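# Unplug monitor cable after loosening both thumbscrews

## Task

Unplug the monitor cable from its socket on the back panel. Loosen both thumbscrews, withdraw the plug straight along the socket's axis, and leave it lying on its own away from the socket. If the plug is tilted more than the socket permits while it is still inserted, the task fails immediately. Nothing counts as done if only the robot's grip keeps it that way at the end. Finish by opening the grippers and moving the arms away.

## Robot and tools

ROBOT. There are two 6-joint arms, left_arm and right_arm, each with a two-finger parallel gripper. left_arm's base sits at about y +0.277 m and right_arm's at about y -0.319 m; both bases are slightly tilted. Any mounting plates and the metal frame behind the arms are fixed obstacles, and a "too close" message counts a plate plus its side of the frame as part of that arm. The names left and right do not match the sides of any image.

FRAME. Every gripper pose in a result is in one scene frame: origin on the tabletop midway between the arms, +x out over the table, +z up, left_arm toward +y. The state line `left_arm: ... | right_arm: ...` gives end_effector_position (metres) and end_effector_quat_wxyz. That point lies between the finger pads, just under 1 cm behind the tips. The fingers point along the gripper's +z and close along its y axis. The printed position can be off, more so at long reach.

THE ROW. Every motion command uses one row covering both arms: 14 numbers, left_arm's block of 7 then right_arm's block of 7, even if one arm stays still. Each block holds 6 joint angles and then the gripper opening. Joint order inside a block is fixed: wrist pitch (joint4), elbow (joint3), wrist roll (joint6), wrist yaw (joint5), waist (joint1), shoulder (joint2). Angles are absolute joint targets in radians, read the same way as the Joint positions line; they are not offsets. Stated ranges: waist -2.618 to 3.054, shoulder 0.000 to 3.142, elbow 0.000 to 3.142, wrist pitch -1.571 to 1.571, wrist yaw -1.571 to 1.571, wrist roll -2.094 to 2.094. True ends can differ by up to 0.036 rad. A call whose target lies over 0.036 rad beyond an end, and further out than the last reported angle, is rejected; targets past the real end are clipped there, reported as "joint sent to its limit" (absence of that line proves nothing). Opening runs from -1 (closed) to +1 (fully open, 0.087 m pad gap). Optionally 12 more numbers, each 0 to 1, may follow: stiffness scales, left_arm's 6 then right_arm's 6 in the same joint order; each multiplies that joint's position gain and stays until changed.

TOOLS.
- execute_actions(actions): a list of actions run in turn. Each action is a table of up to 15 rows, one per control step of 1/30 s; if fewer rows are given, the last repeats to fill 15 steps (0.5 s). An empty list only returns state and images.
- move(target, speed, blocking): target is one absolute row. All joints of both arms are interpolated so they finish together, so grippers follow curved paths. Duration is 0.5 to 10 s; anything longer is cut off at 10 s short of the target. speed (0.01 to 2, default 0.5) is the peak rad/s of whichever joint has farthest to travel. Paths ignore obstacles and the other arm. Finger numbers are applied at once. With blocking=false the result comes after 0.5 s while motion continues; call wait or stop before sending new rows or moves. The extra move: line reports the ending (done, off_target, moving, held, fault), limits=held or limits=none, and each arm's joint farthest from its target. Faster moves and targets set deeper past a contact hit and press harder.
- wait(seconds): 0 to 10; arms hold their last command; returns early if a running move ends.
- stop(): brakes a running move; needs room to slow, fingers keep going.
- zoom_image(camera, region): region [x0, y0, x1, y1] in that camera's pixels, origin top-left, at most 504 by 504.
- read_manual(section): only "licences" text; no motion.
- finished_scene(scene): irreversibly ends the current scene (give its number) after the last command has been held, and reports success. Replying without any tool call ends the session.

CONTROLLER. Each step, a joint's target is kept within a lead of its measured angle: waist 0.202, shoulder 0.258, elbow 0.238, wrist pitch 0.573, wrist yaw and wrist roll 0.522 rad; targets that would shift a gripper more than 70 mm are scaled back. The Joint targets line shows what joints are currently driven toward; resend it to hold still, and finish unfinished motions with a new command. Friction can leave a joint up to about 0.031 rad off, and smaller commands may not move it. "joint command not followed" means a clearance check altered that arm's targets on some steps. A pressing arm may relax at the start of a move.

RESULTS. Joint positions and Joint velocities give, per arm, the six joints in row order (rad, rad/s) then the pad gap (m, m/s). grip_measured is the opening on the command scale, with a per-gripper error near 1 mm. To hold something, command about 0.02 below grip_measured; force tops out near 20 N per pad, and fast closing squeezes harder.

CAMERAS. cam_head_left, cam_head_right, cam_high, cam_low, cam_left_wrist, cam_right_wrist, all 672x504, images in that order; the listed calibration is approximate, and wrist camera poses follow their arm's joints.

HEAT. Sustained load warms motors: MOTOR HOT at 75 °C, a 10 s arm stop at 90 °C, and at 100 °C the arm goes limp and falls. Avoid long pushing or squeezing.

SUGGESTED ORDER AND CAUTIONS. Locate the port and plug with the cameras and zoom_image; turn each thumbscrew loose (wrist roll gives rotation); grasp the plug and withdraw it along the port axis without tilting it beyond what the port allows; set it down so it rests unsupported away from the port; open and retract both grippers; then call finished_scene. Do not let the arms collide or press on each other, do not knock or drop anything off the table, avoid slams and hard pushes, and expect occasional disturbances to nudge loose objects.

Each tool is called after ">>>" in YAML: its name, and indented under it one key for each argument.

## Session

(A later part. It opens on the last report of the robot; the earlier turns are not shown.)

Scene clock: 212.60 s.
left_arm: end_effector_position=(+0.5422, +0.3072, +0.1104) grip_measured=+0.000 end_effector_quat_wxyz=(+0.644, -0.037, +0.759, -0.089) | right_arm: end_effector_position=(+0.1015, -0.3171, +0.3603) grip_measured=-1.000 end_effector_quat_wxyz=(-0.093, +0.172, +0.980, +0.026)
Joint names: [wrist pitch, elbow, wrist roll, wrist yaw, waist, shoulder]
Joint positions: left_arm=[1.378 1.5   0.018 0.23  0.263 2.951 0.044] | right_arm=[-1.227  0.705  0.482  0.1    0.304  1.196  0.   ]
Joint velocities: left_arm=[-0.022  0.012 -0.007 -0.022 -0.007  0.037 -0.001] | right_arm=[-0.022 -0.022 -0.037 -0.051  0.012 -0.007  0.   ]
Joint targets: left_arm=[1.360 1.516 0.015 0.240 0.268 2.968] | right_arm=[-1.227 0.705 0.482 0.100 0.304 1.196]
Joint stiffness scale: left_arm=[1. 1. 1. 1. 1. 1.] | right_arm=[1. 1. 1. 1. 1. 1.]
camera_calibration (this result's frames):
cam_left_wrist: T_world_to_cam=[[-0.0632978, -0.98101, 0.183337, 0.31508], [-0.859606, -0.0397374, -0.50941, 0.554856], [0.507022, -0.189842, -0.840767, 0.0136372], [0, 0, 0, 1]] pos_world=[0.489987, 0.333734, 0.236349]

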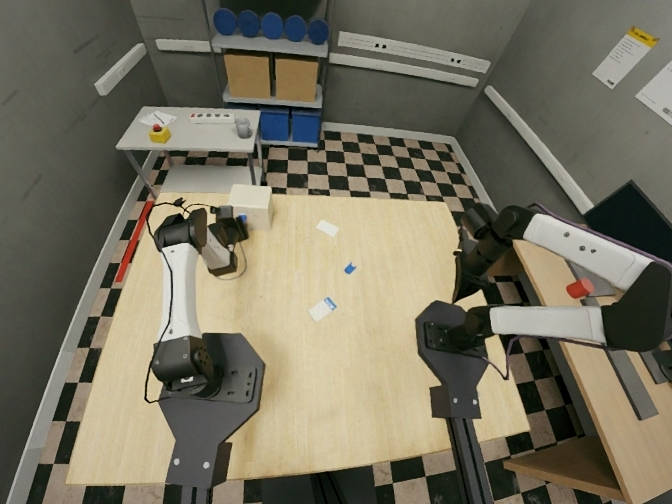

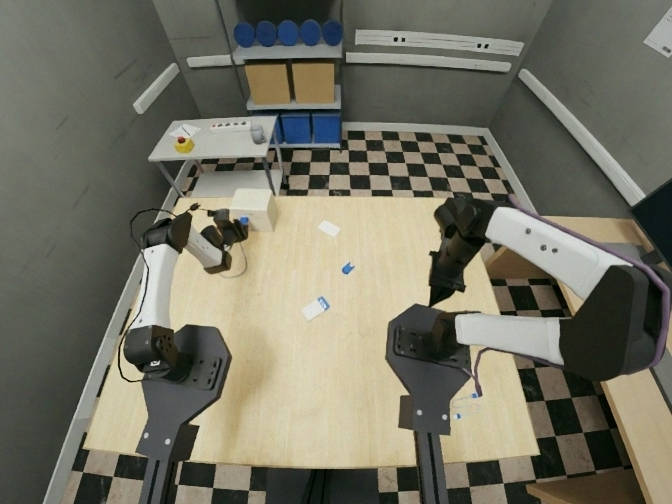

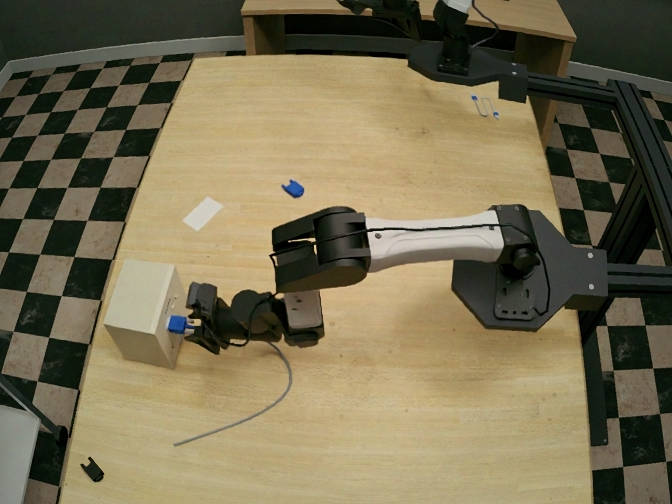

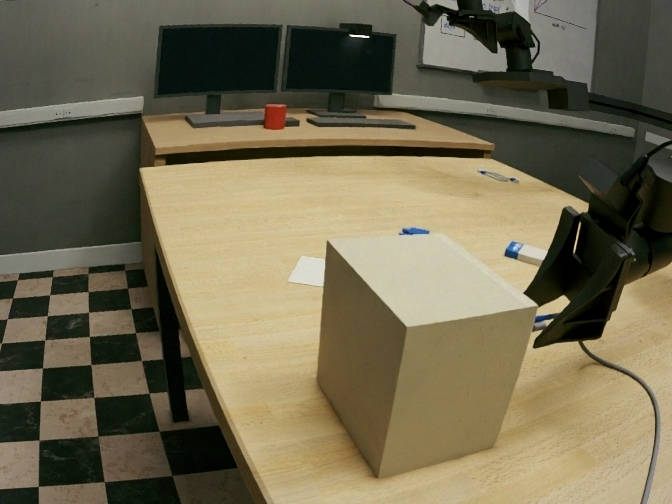

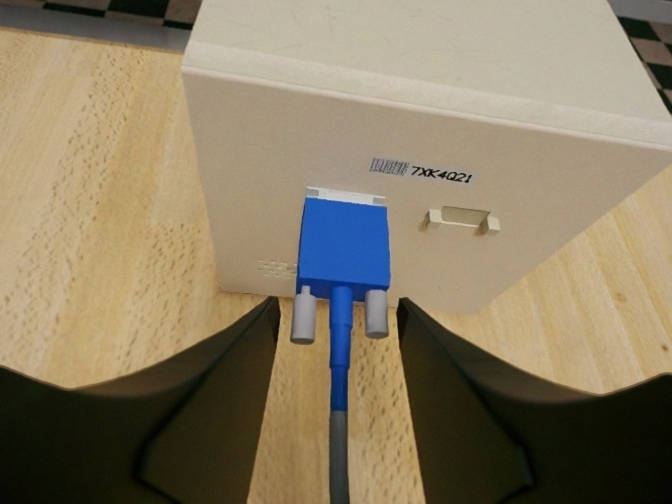

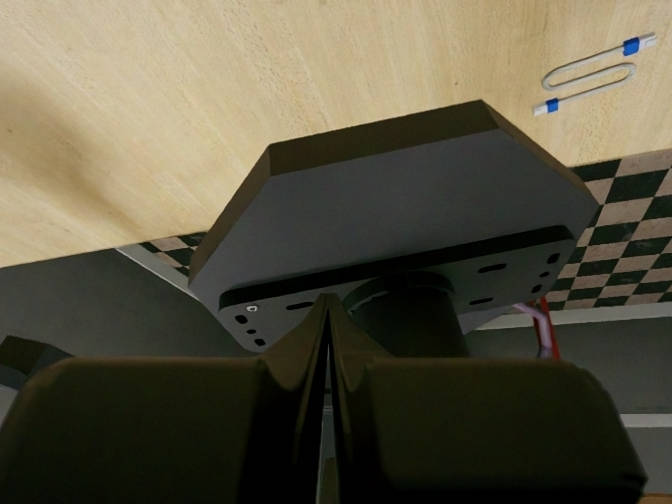

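>>> move:
  target: [1.365,1.4,0.1,0.2,0.25,2.83,-0.08,-1.227,0.705,0.482,0.1,0.304,1.196,-1]
  speed: 0.3

>>> move:
  target: [1.503,1.45,1.058,-0.152,0.032,2.95,-0.7,-1.227,0.705,0.482,0.1,0.304,1.196,-1]
  speed: 1.0

>>> move:
  target: [1.503,1.531,1.058,-0.152,0.036,3.042,-0.7,-1.227,0.705,0.482,0.1,0.304,1.196,-1]
  speed: 0.2

>>> move:
  target: [1.503,1.564,1.058,-0.091,0.087,3.074,-0.7,-1.227,0.705,0.482,0.1,0.304,1.196,-1]
  speed: 0.1

>>> move:
  target: [1.515,1.63,1.267,-0.142,0.055,3.131,-0.74,-1.227,0.705,0.482,0.1,0.304,1.196,-1]
  speed: 0.3

Scene clock: 217.20 s.
left_arm: end_effector_position=(+0.5495, +0.3183, +0.1503) grip_measured=-0.080 end_effector_quat_wxyz=(+0.660, -0.012, +0.749, -0.056) | right_arm: end_effector_position=(+0.1015, -0.3171, +0.3603) grip_measured=-1.000 end_effector_quat_wxyz=(-0.093, +0.172, +0.980, +0.026)
Joint names: [wrist pitch, elbow, wrist roll, wrist yaw, waist, shoulder]
Joint positions: left_arm=[1.377 1.419 0.094 0.212 0.258 2.834 0.04 ] | right_arm=[-1.227  0.705  0.482  0.1    0.304  1.196  0.   ]
Joint velocities: left_arm=[-0.037  0.002 -0.022  0.007 -0.002 -0.012 -0.001] | right_arm=[ 0.022  0.002 -0.125 -0.066 -0.002 -0.002  0.   ]
Joint targets: left_arm=[1.365 1.400 0.100 0.200 0.250 2.830] | right_arm=[-1.227 0.705 0.482 0.100 0.304 1.196]
Joint stiffness scale: left_arm=[1. 1. 1. 1. 1. 1.] | right_arm=[1. 1. 1. 1. 1. 1.]
move: done; limits=none; left_arm: farthest joint: the elbow, 0.019 radians from its target (0.100 radians at the start); right_arm: farthest joint: the waist, 0.000 radians from its target (0.000 radians at the start)
camera_calibration (this result's frames):
cam_left_wrist: T_world_to_cam=[[-0.060884, -0.993154, 0.0996899, 0.334198], [-0.839701, -0.00303213, -0.543041, 0.56438], [0.539626, -0.116772, -0.833768, 0.00340063], [0, 0, 0, 1]] pos_world=[0.492422, 0.334019, 0.276]

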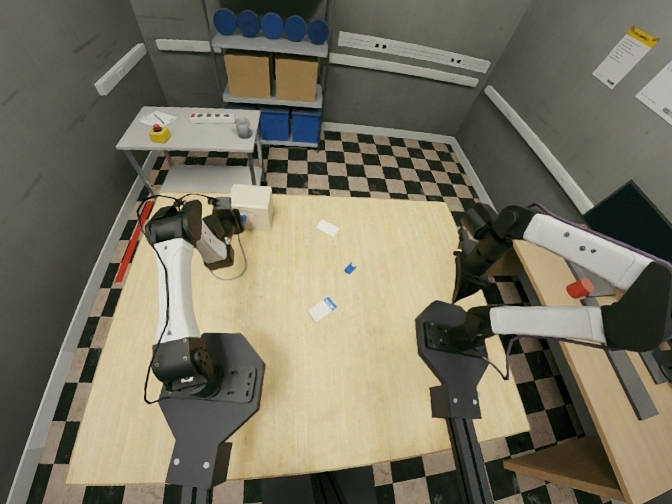

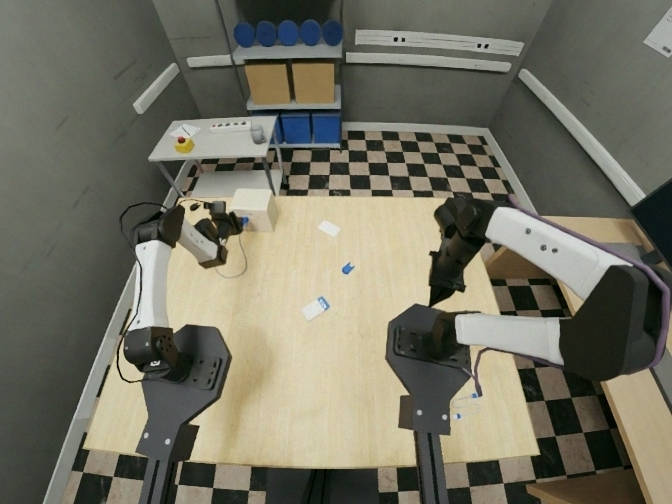

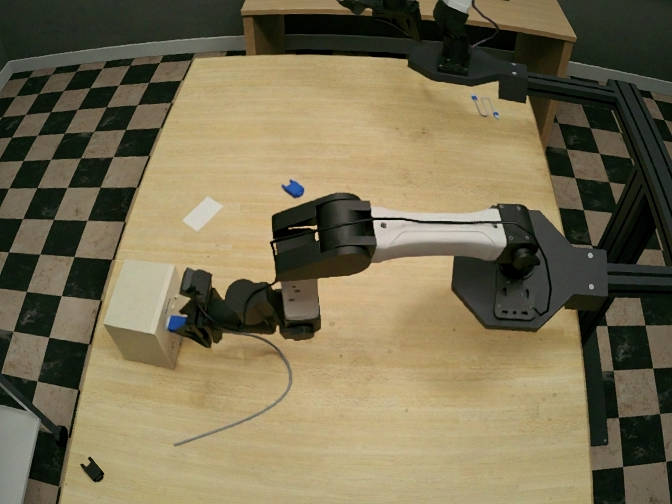

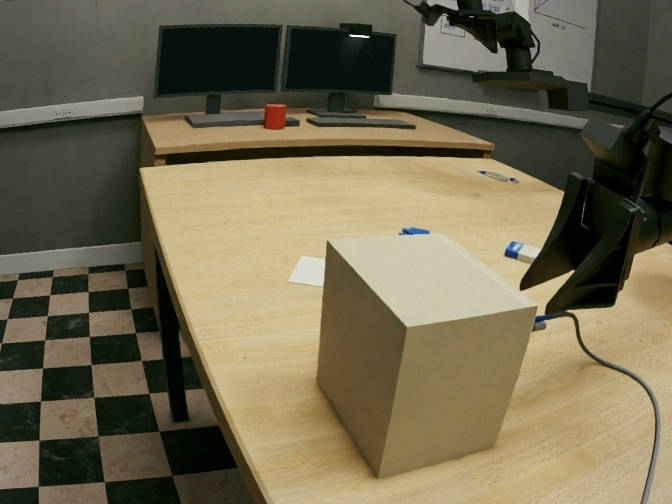

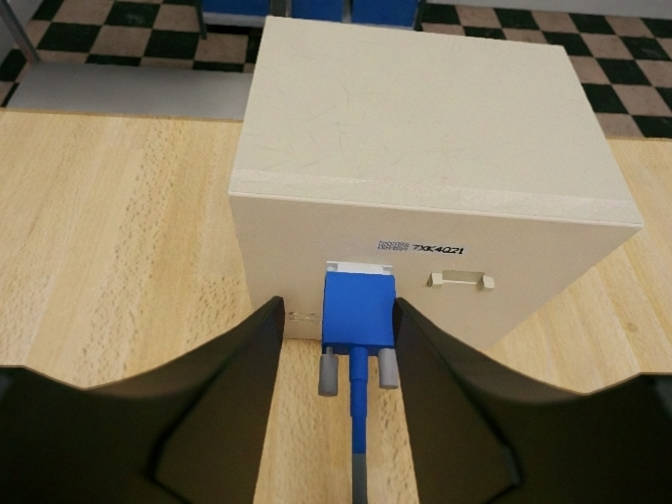

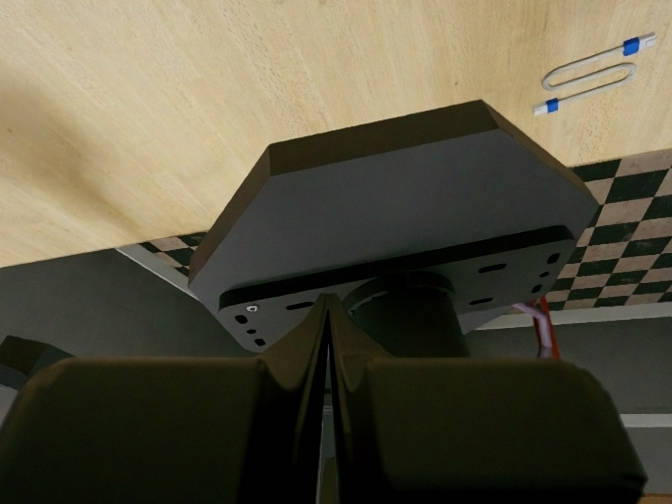

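Scene clock: 219.10 s.
left_arm: end_effector_position=(+0.5397, +0.2759, +0.1564) grip_measured=-0.700 end_effector_quat_wxyz=(+0.594, +0.294, +0.685, +0.303) | right_arm: end_effector_position=(+0.1015, -0.3171, +0.3603) grip_measured=-1.000 end_effector_quat_wxyz=(-0.093, +0.172, +0.980, +0.026)
Joint names: [wrist pitch, elbow, wrist roll, wrist yaw, waist, shoulder]
Joint positions: left_arm=[ 1.498  1.433  1.051 -0.14   0.035  2.932  0.013] | right_arm=[-1.227  0.705  0.482  0.1    0.304  1.196  0.   ]
Joint velocities: left_arm=[-0.125 -0.012  0.095  0.022  0.017 -0.012 -0.   ] | right_arm=[ 0.037 -0.007  0.007 -0.022  0.002 -0.002  0.   ]
Joint targets: left_arm=[1.503 1.450 1.058 -0.152 0.032 2.950] | right_arm=[-1.227 0.705 0.482 0.100 0.304 1.196]
Joint stiffness scale: left_arm=[1. 1. 1. 1. 1. 1.] | right_arm=[1. 1. 1. 1. 1. 1.]
move: done; limits=none; left_arm: farthest joint: the shoulder, 0.018 radians from its target (0.116 radians at the start); right_arm: farthest joint: the waist, 0.000 radians from its target (0.000 radians at the start)
camera_calibration (this result's frames):
cam_left_wrist: T_world_to_cam=[[-0.0479986, -0.642775, -0.764549, 0.322447], [-0.835716, 0.445064, -0.32171, 0.398887], [0.54706, 0.623505, -0.55854, -0.242488], [0, 0, 0, 1]] pos_world=[0.481489, 0.180923, 0.239414]

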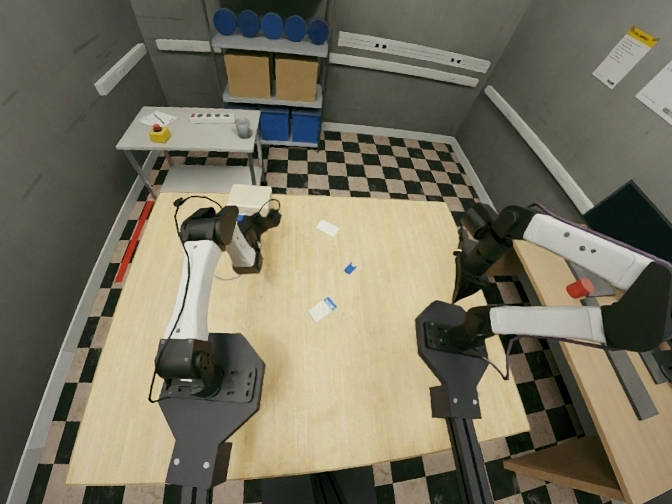

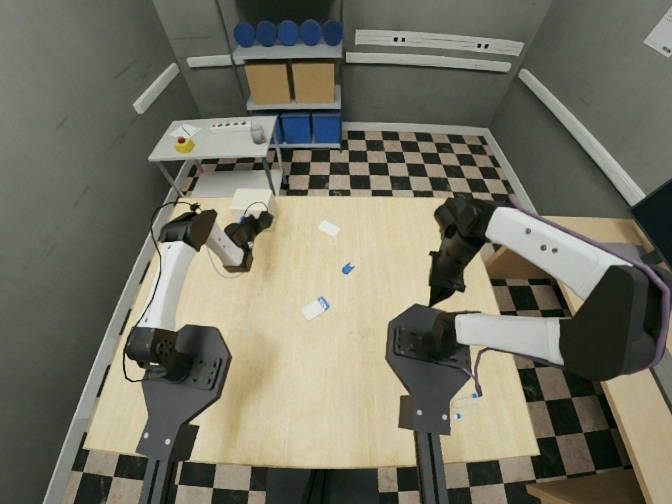

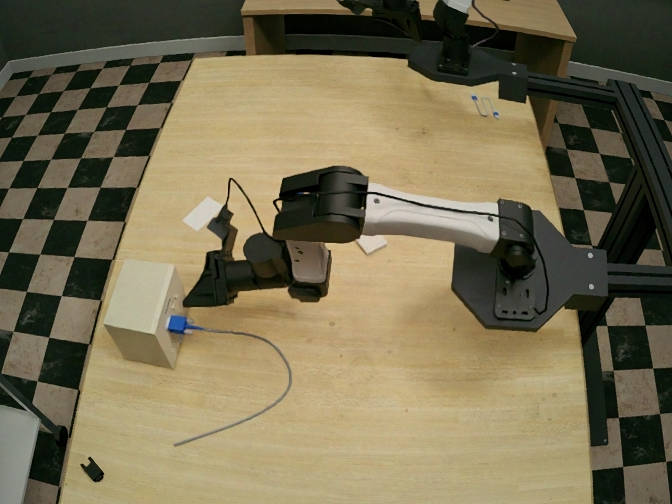

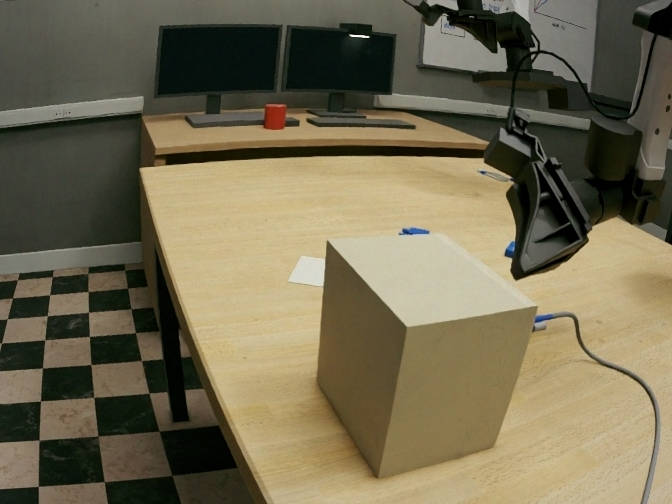

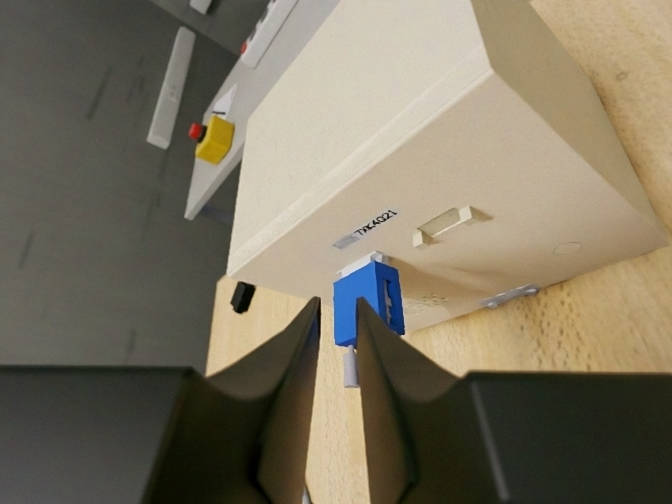

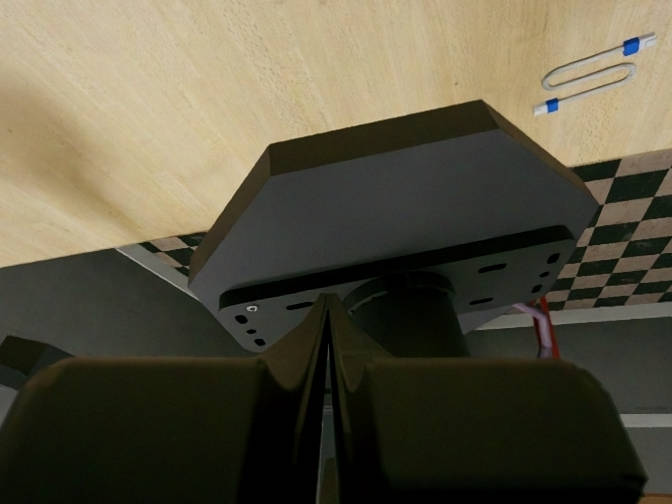

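Scene clock: 220.10 s.
left_arm: end_effector_position=(+0.5379, +0.2710, +0.1292) grip_measured=-0.700 end_effector_quat_wxyz=(+0.591, +0.297, +0.687, +0.301) | right_arm: end_effector_position=(+0.1015, -0.3171, +0.3603) grip_measured=-1.000 end_effector_quat_wxyz=(-0.093, +0.172, +0.980, +0.026)
Joint names: [wrist pitch, elbow, wrist roll, wrist yaw, waist, shoulder]
Joint positions: left_arm=[ 1.5    1.515  1.051 -0.14   0.035  3.026  0.013] | right_arm=[-1.227  0.705  0.482  0.1    0.304  1.196  0.   ]
Joint velocities: left_arm=[-0.007 -0.017  0.007  0.037 -0.002 -0.002  0.   ] | right_arm=[ 0.007 -0.002 -0.066  0.022 -0.012 -0.007  0.   ]
Joint targets: left_arm=[1.503 1.531 1.058 -0.152 0.036 3.042] | right_arm=[-1.227 0.705 0.482 0.100 0.304 1.196]
Joint stiffness scale: left_arm=[1. 1. 1. 1. 1. 1.] | right_arm=[1. 1. 1. 1. 1. 1.]
move: done; limits=none; left_arm: farthest joint: the shoulder, 0.016 radians from its target (0.110 radians at the start); right_arm: farthest joint: the waist, 0.000 radians from its target (0.000 radians at the start)
camera_calibration (this result's frames):
cam_left_wrist: T_world_to_cam=[[-0.0561453, -0.641975, -0.764667, 0.302607], [-0.838078, 0.446565, -0.313378, 0.390696], [0.542654, 0.623255, -0.563098, -0.250598], [0, 0, 0, 1]] pos_world=[0.480412, 0.175982, 0.212718]

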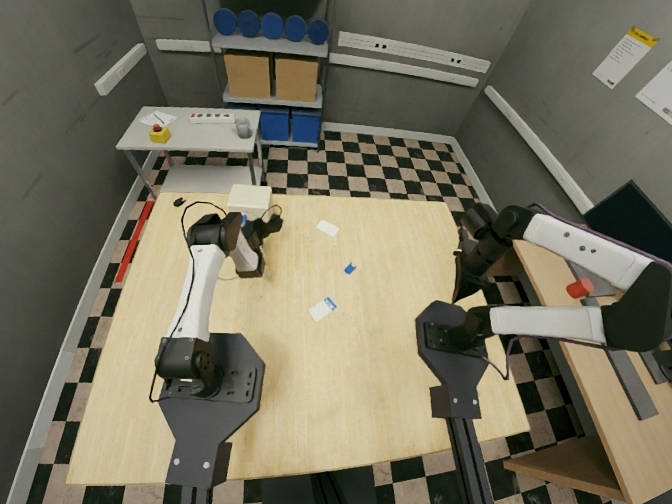

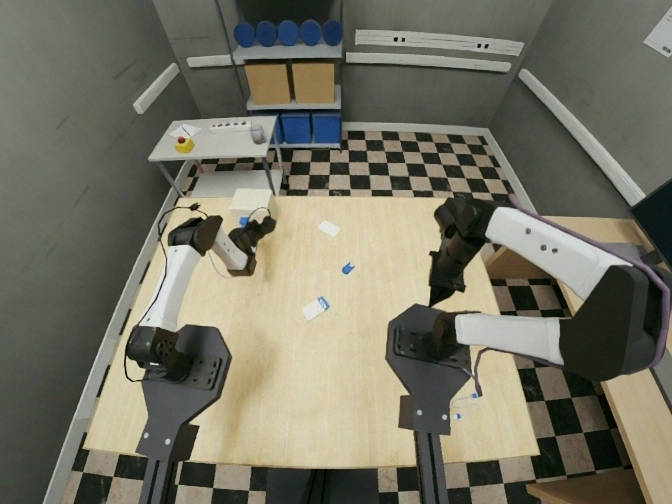

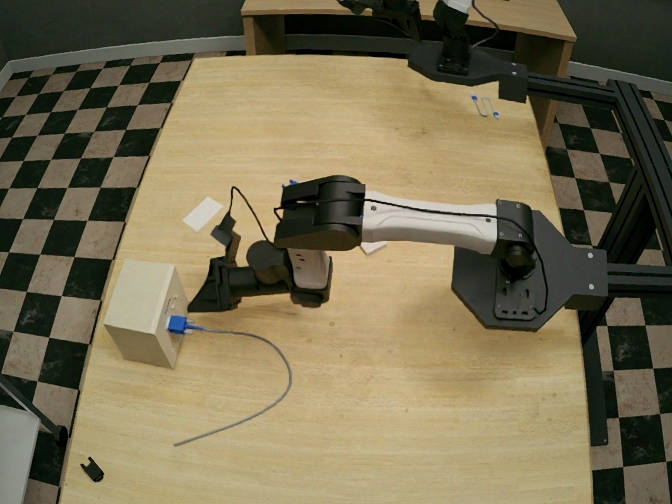

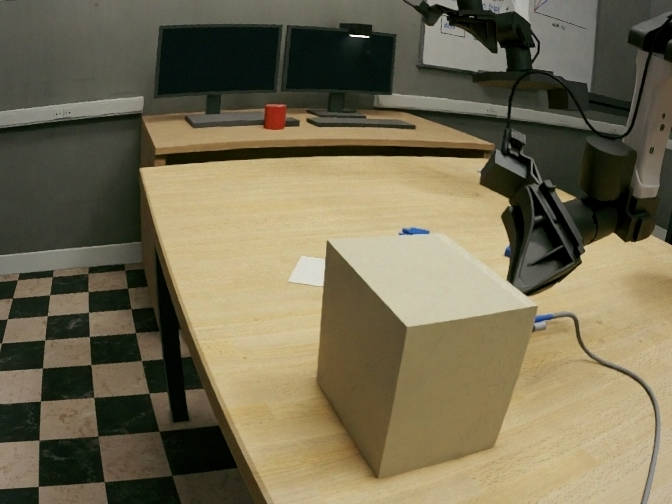

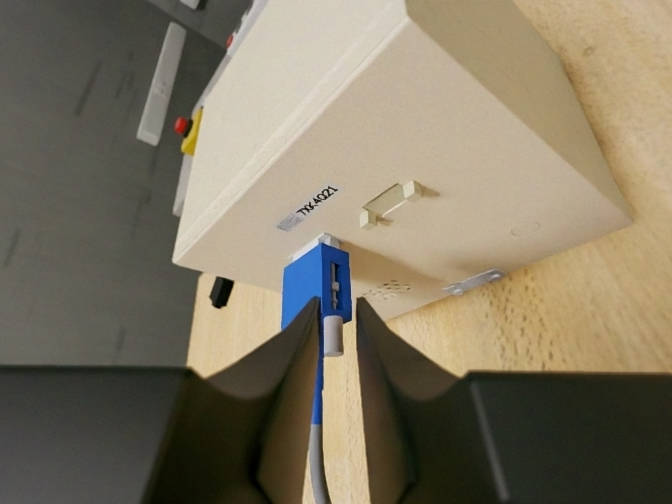

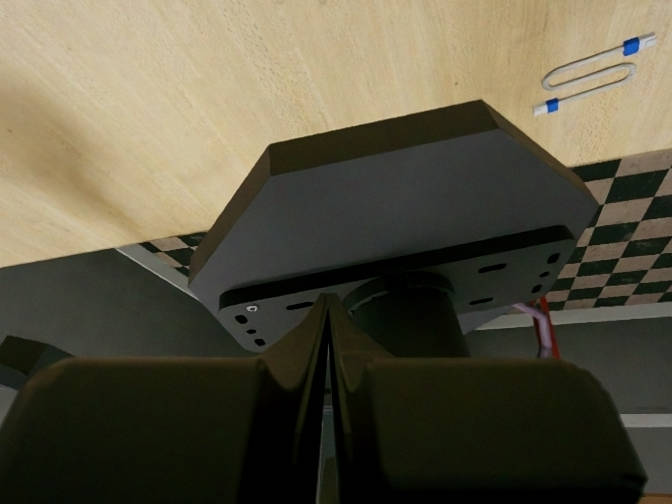

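Scene clock: 221.10 s.
left_arm: end_effector_position=(+0.5388, +0.2894, +0.1183) grip_measured=-0.700 end_effector_quat_wxyz=(+0.590, +0.294, +0.688, +0.304) | right_arm: end_effector_position=(+0.1015, -0.3171, +0.3603) grip_measured=-1.000 end_effector_quat_wxyz=(-0.093, +0.172, +0.980, +0.026)
Joint names: [wrist pitch, elbow, wrist roll, wrist yaw, waist, shoulder]
Joint positions: left_arm=[ 1.5    1.547  1.051 -0.102  0.079  3.056  0.013] | right_arm=[-1.227  0.705  0.482  0.1    0.304  1.196  0.   ]
Joint velocities: left_arm=[-0.037 -0.007 -0.022 -0.007  0.012 -0.017  0.   ] | right_arm=[-0.081 -0.002 -0.007 -0.022  0.002 -0.012  0.   ]
Joint targets: left_arm=[1.503 1.564 1.058 -0.091 0.087 3.074] | right_arm=[-1.227 0.705 0.482 0.100 0.304 1.196]
Joint stiffness scale: left_arm=[1. 1. 1. 1. 1. 1.] | right_arm=[1. 1. 1. 1. 1. 1.]
move: done; limits=none; left_arm: farthest joint: the shoulder, 0.018 radians from its target (0.048 radians at the start); right_arm: farthest joint: the waist, 0.000 radians from its target (0.000 radians at the start)
camera_calibration (this result's frames):
cam_left_wrist: T_world_to_cam=[[-0.0512914, -0.642198, -0.764821, 0.303585], [-0.840848, 0.440969, -0.313879, 0.382861], [0.538835, 0.626999, -0.562609, -0.267808], [0, 0, 0, 1]] pos_world=[0.481804, 0.194048, 0.201689]

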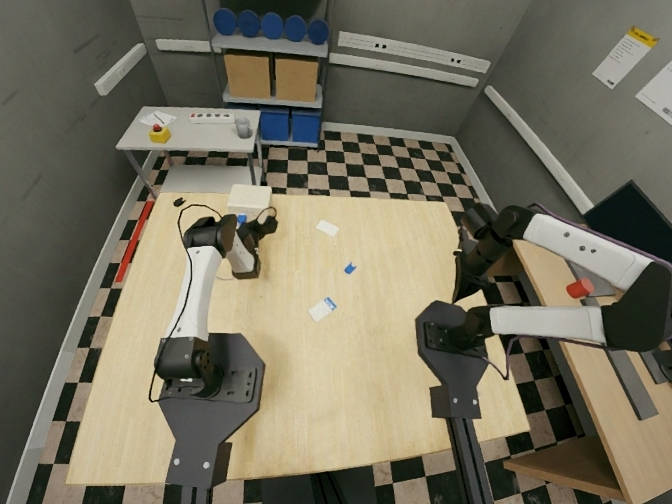

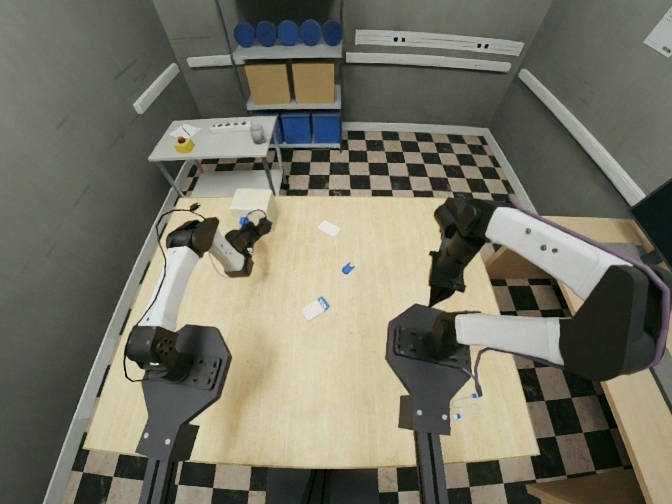

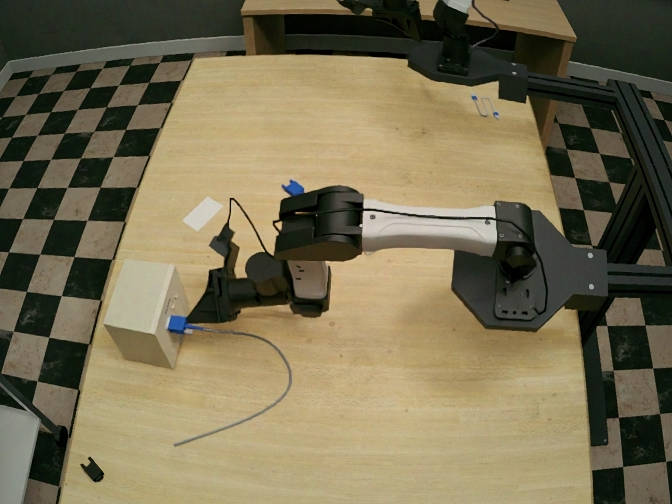

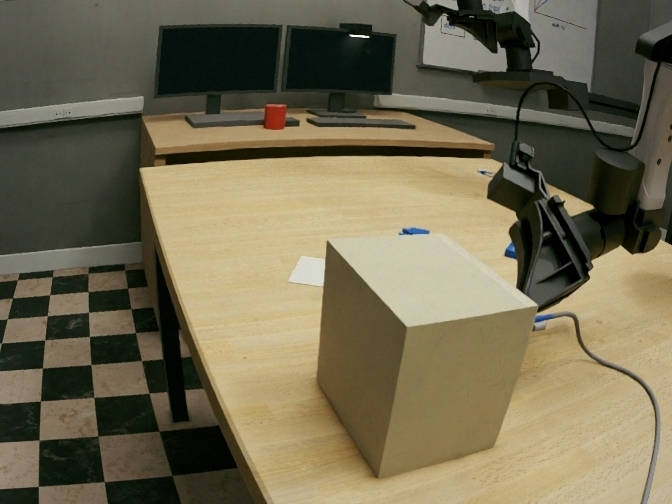

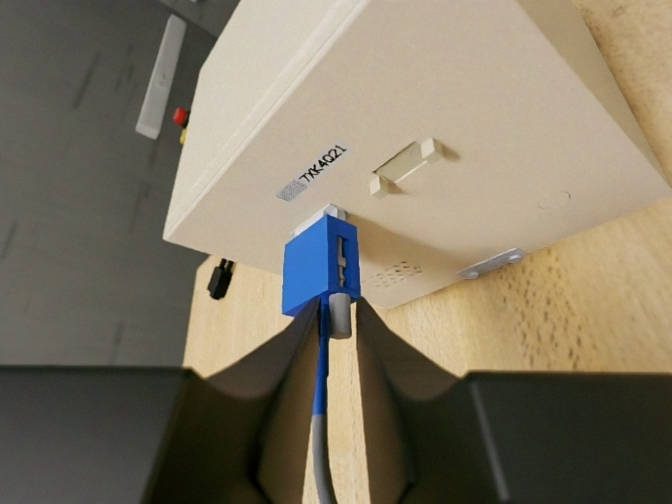

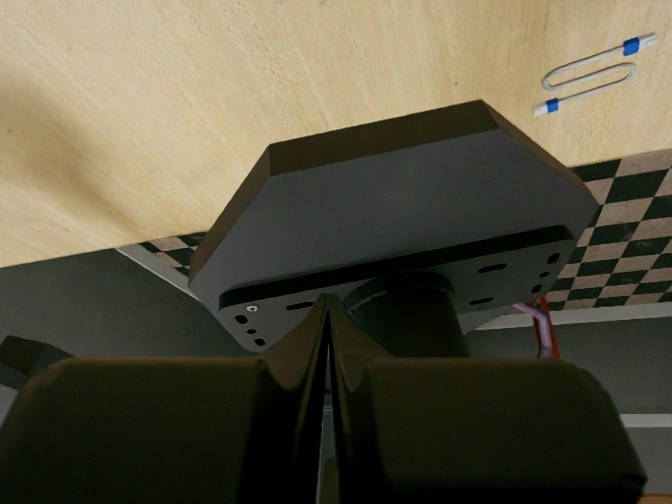

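Scene clock: 222.50 s.
left_arm: end_effector_position=(+0.5415, +0.2880, +0.1178) grip_measured=-0.740 end_effector_quat_wxyz=(+0.559, +0.356, +0.651, +0.371) | right_arm: end_effector_position=(+0.1015, -0.3171, +0.3603) grip_measured=-1.000 end_effector_quat_wxyz=(-0.093, +0.172, +0.980, +0.026)
Joint names: [wrist pitch, elbow, wrist roll, wrist yaw, waist, shoulder]
Joint positions: left_arm=[ 1.511  1.614  1.259 -0.13   0.063  3.112  0.011] | right_arm=[-1.227  0.705  0.482  0.1    0.304  1.196  0.   ]
Joint velocities: left_arm=[-0.051  0.002  0.007  0.022 -0.012 -0.007  0.   ] | right_arm=[-0.037  0.012 -0.037  0.022  0.002  0.012  0.   ]
Joint targets: left_arm=[1.515 1.630 1.267 -0.142 0.055 3.131] | right_arm=[-1.227 0.705 0.482 0.100 0.304 1.196]
Joint stiffness scale: left_arm=[1. 1. 1. 1. 1. 1.] | right_arm=[1. 1. 1. 1. 1. 1.]
move: done; limits=none; left_arm: farthest joint: the shoulder, 0.019 radians from its target (0.075 radians at the start); right_arm: farthest joint: the waist, 0.000 radians from its target (0.000 radians at the start)
camera_calibration (this result's frames):
cam_left_wrist: T_world_to_cam=[[-0.0522174, -0.470885, -0.880648, 0.267294], [-0.836502, 0.502305, -0.218984, 0.354506], [0.54547, 0.725229, -0.420125, -0.317296], [0, 0, 0, 1]] pos_world=[0.483578, 0.177907, 0.179719]

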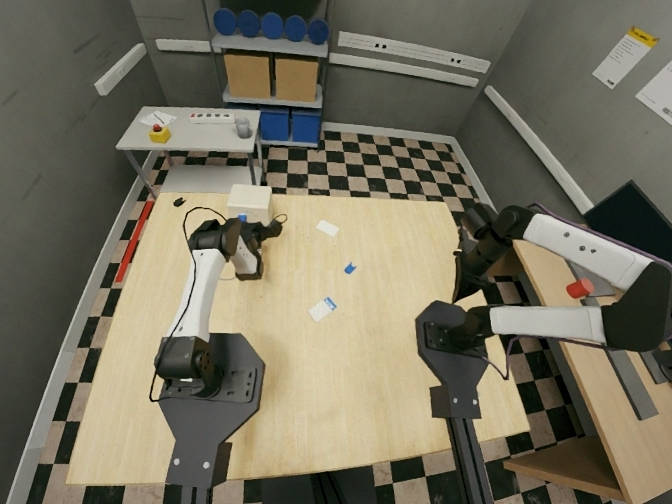

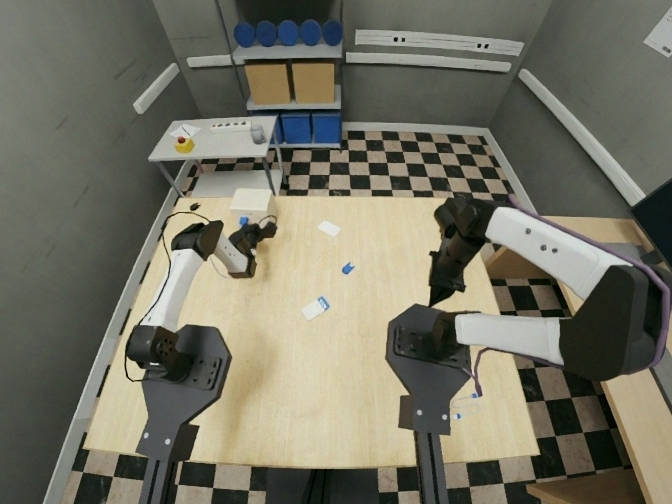

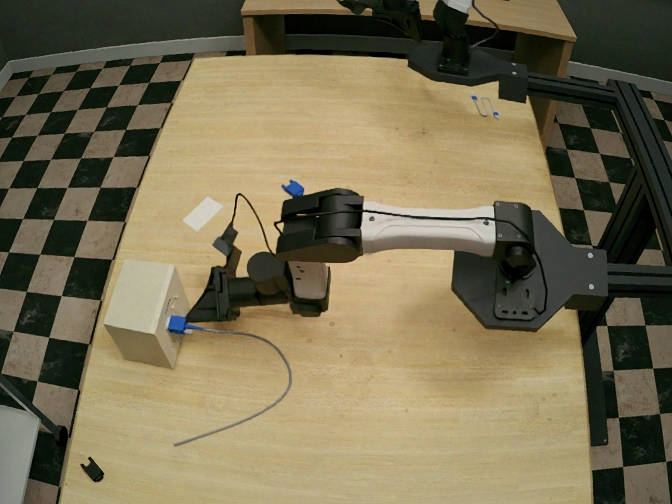

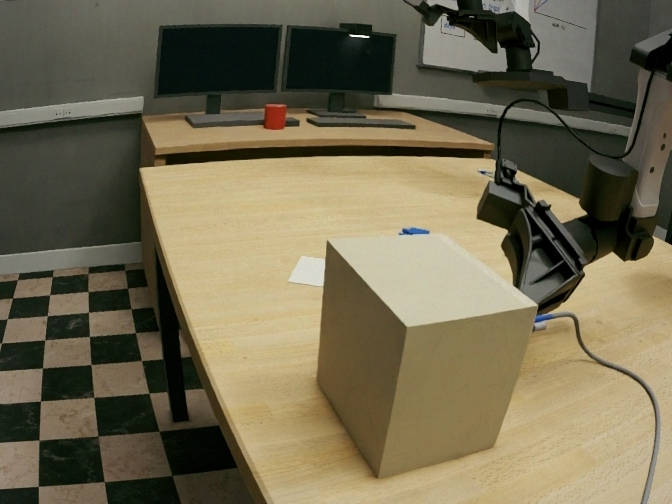

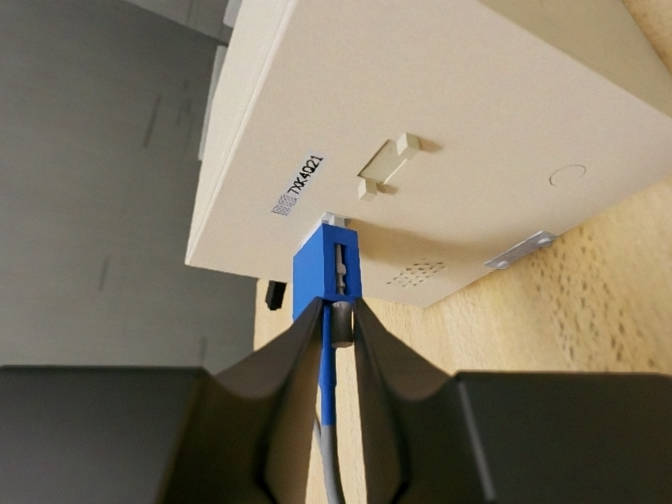

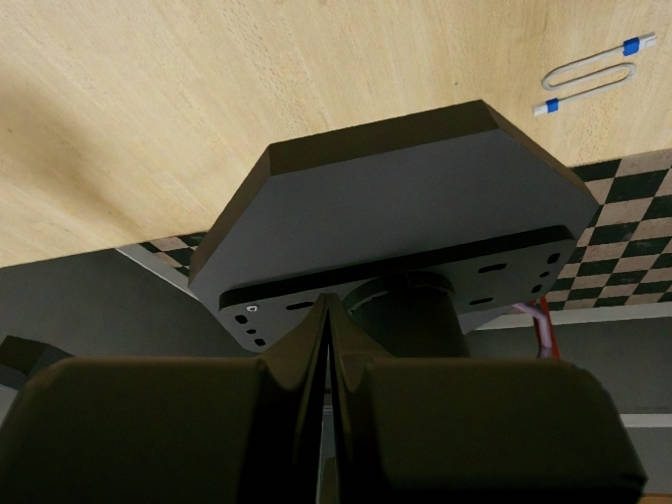

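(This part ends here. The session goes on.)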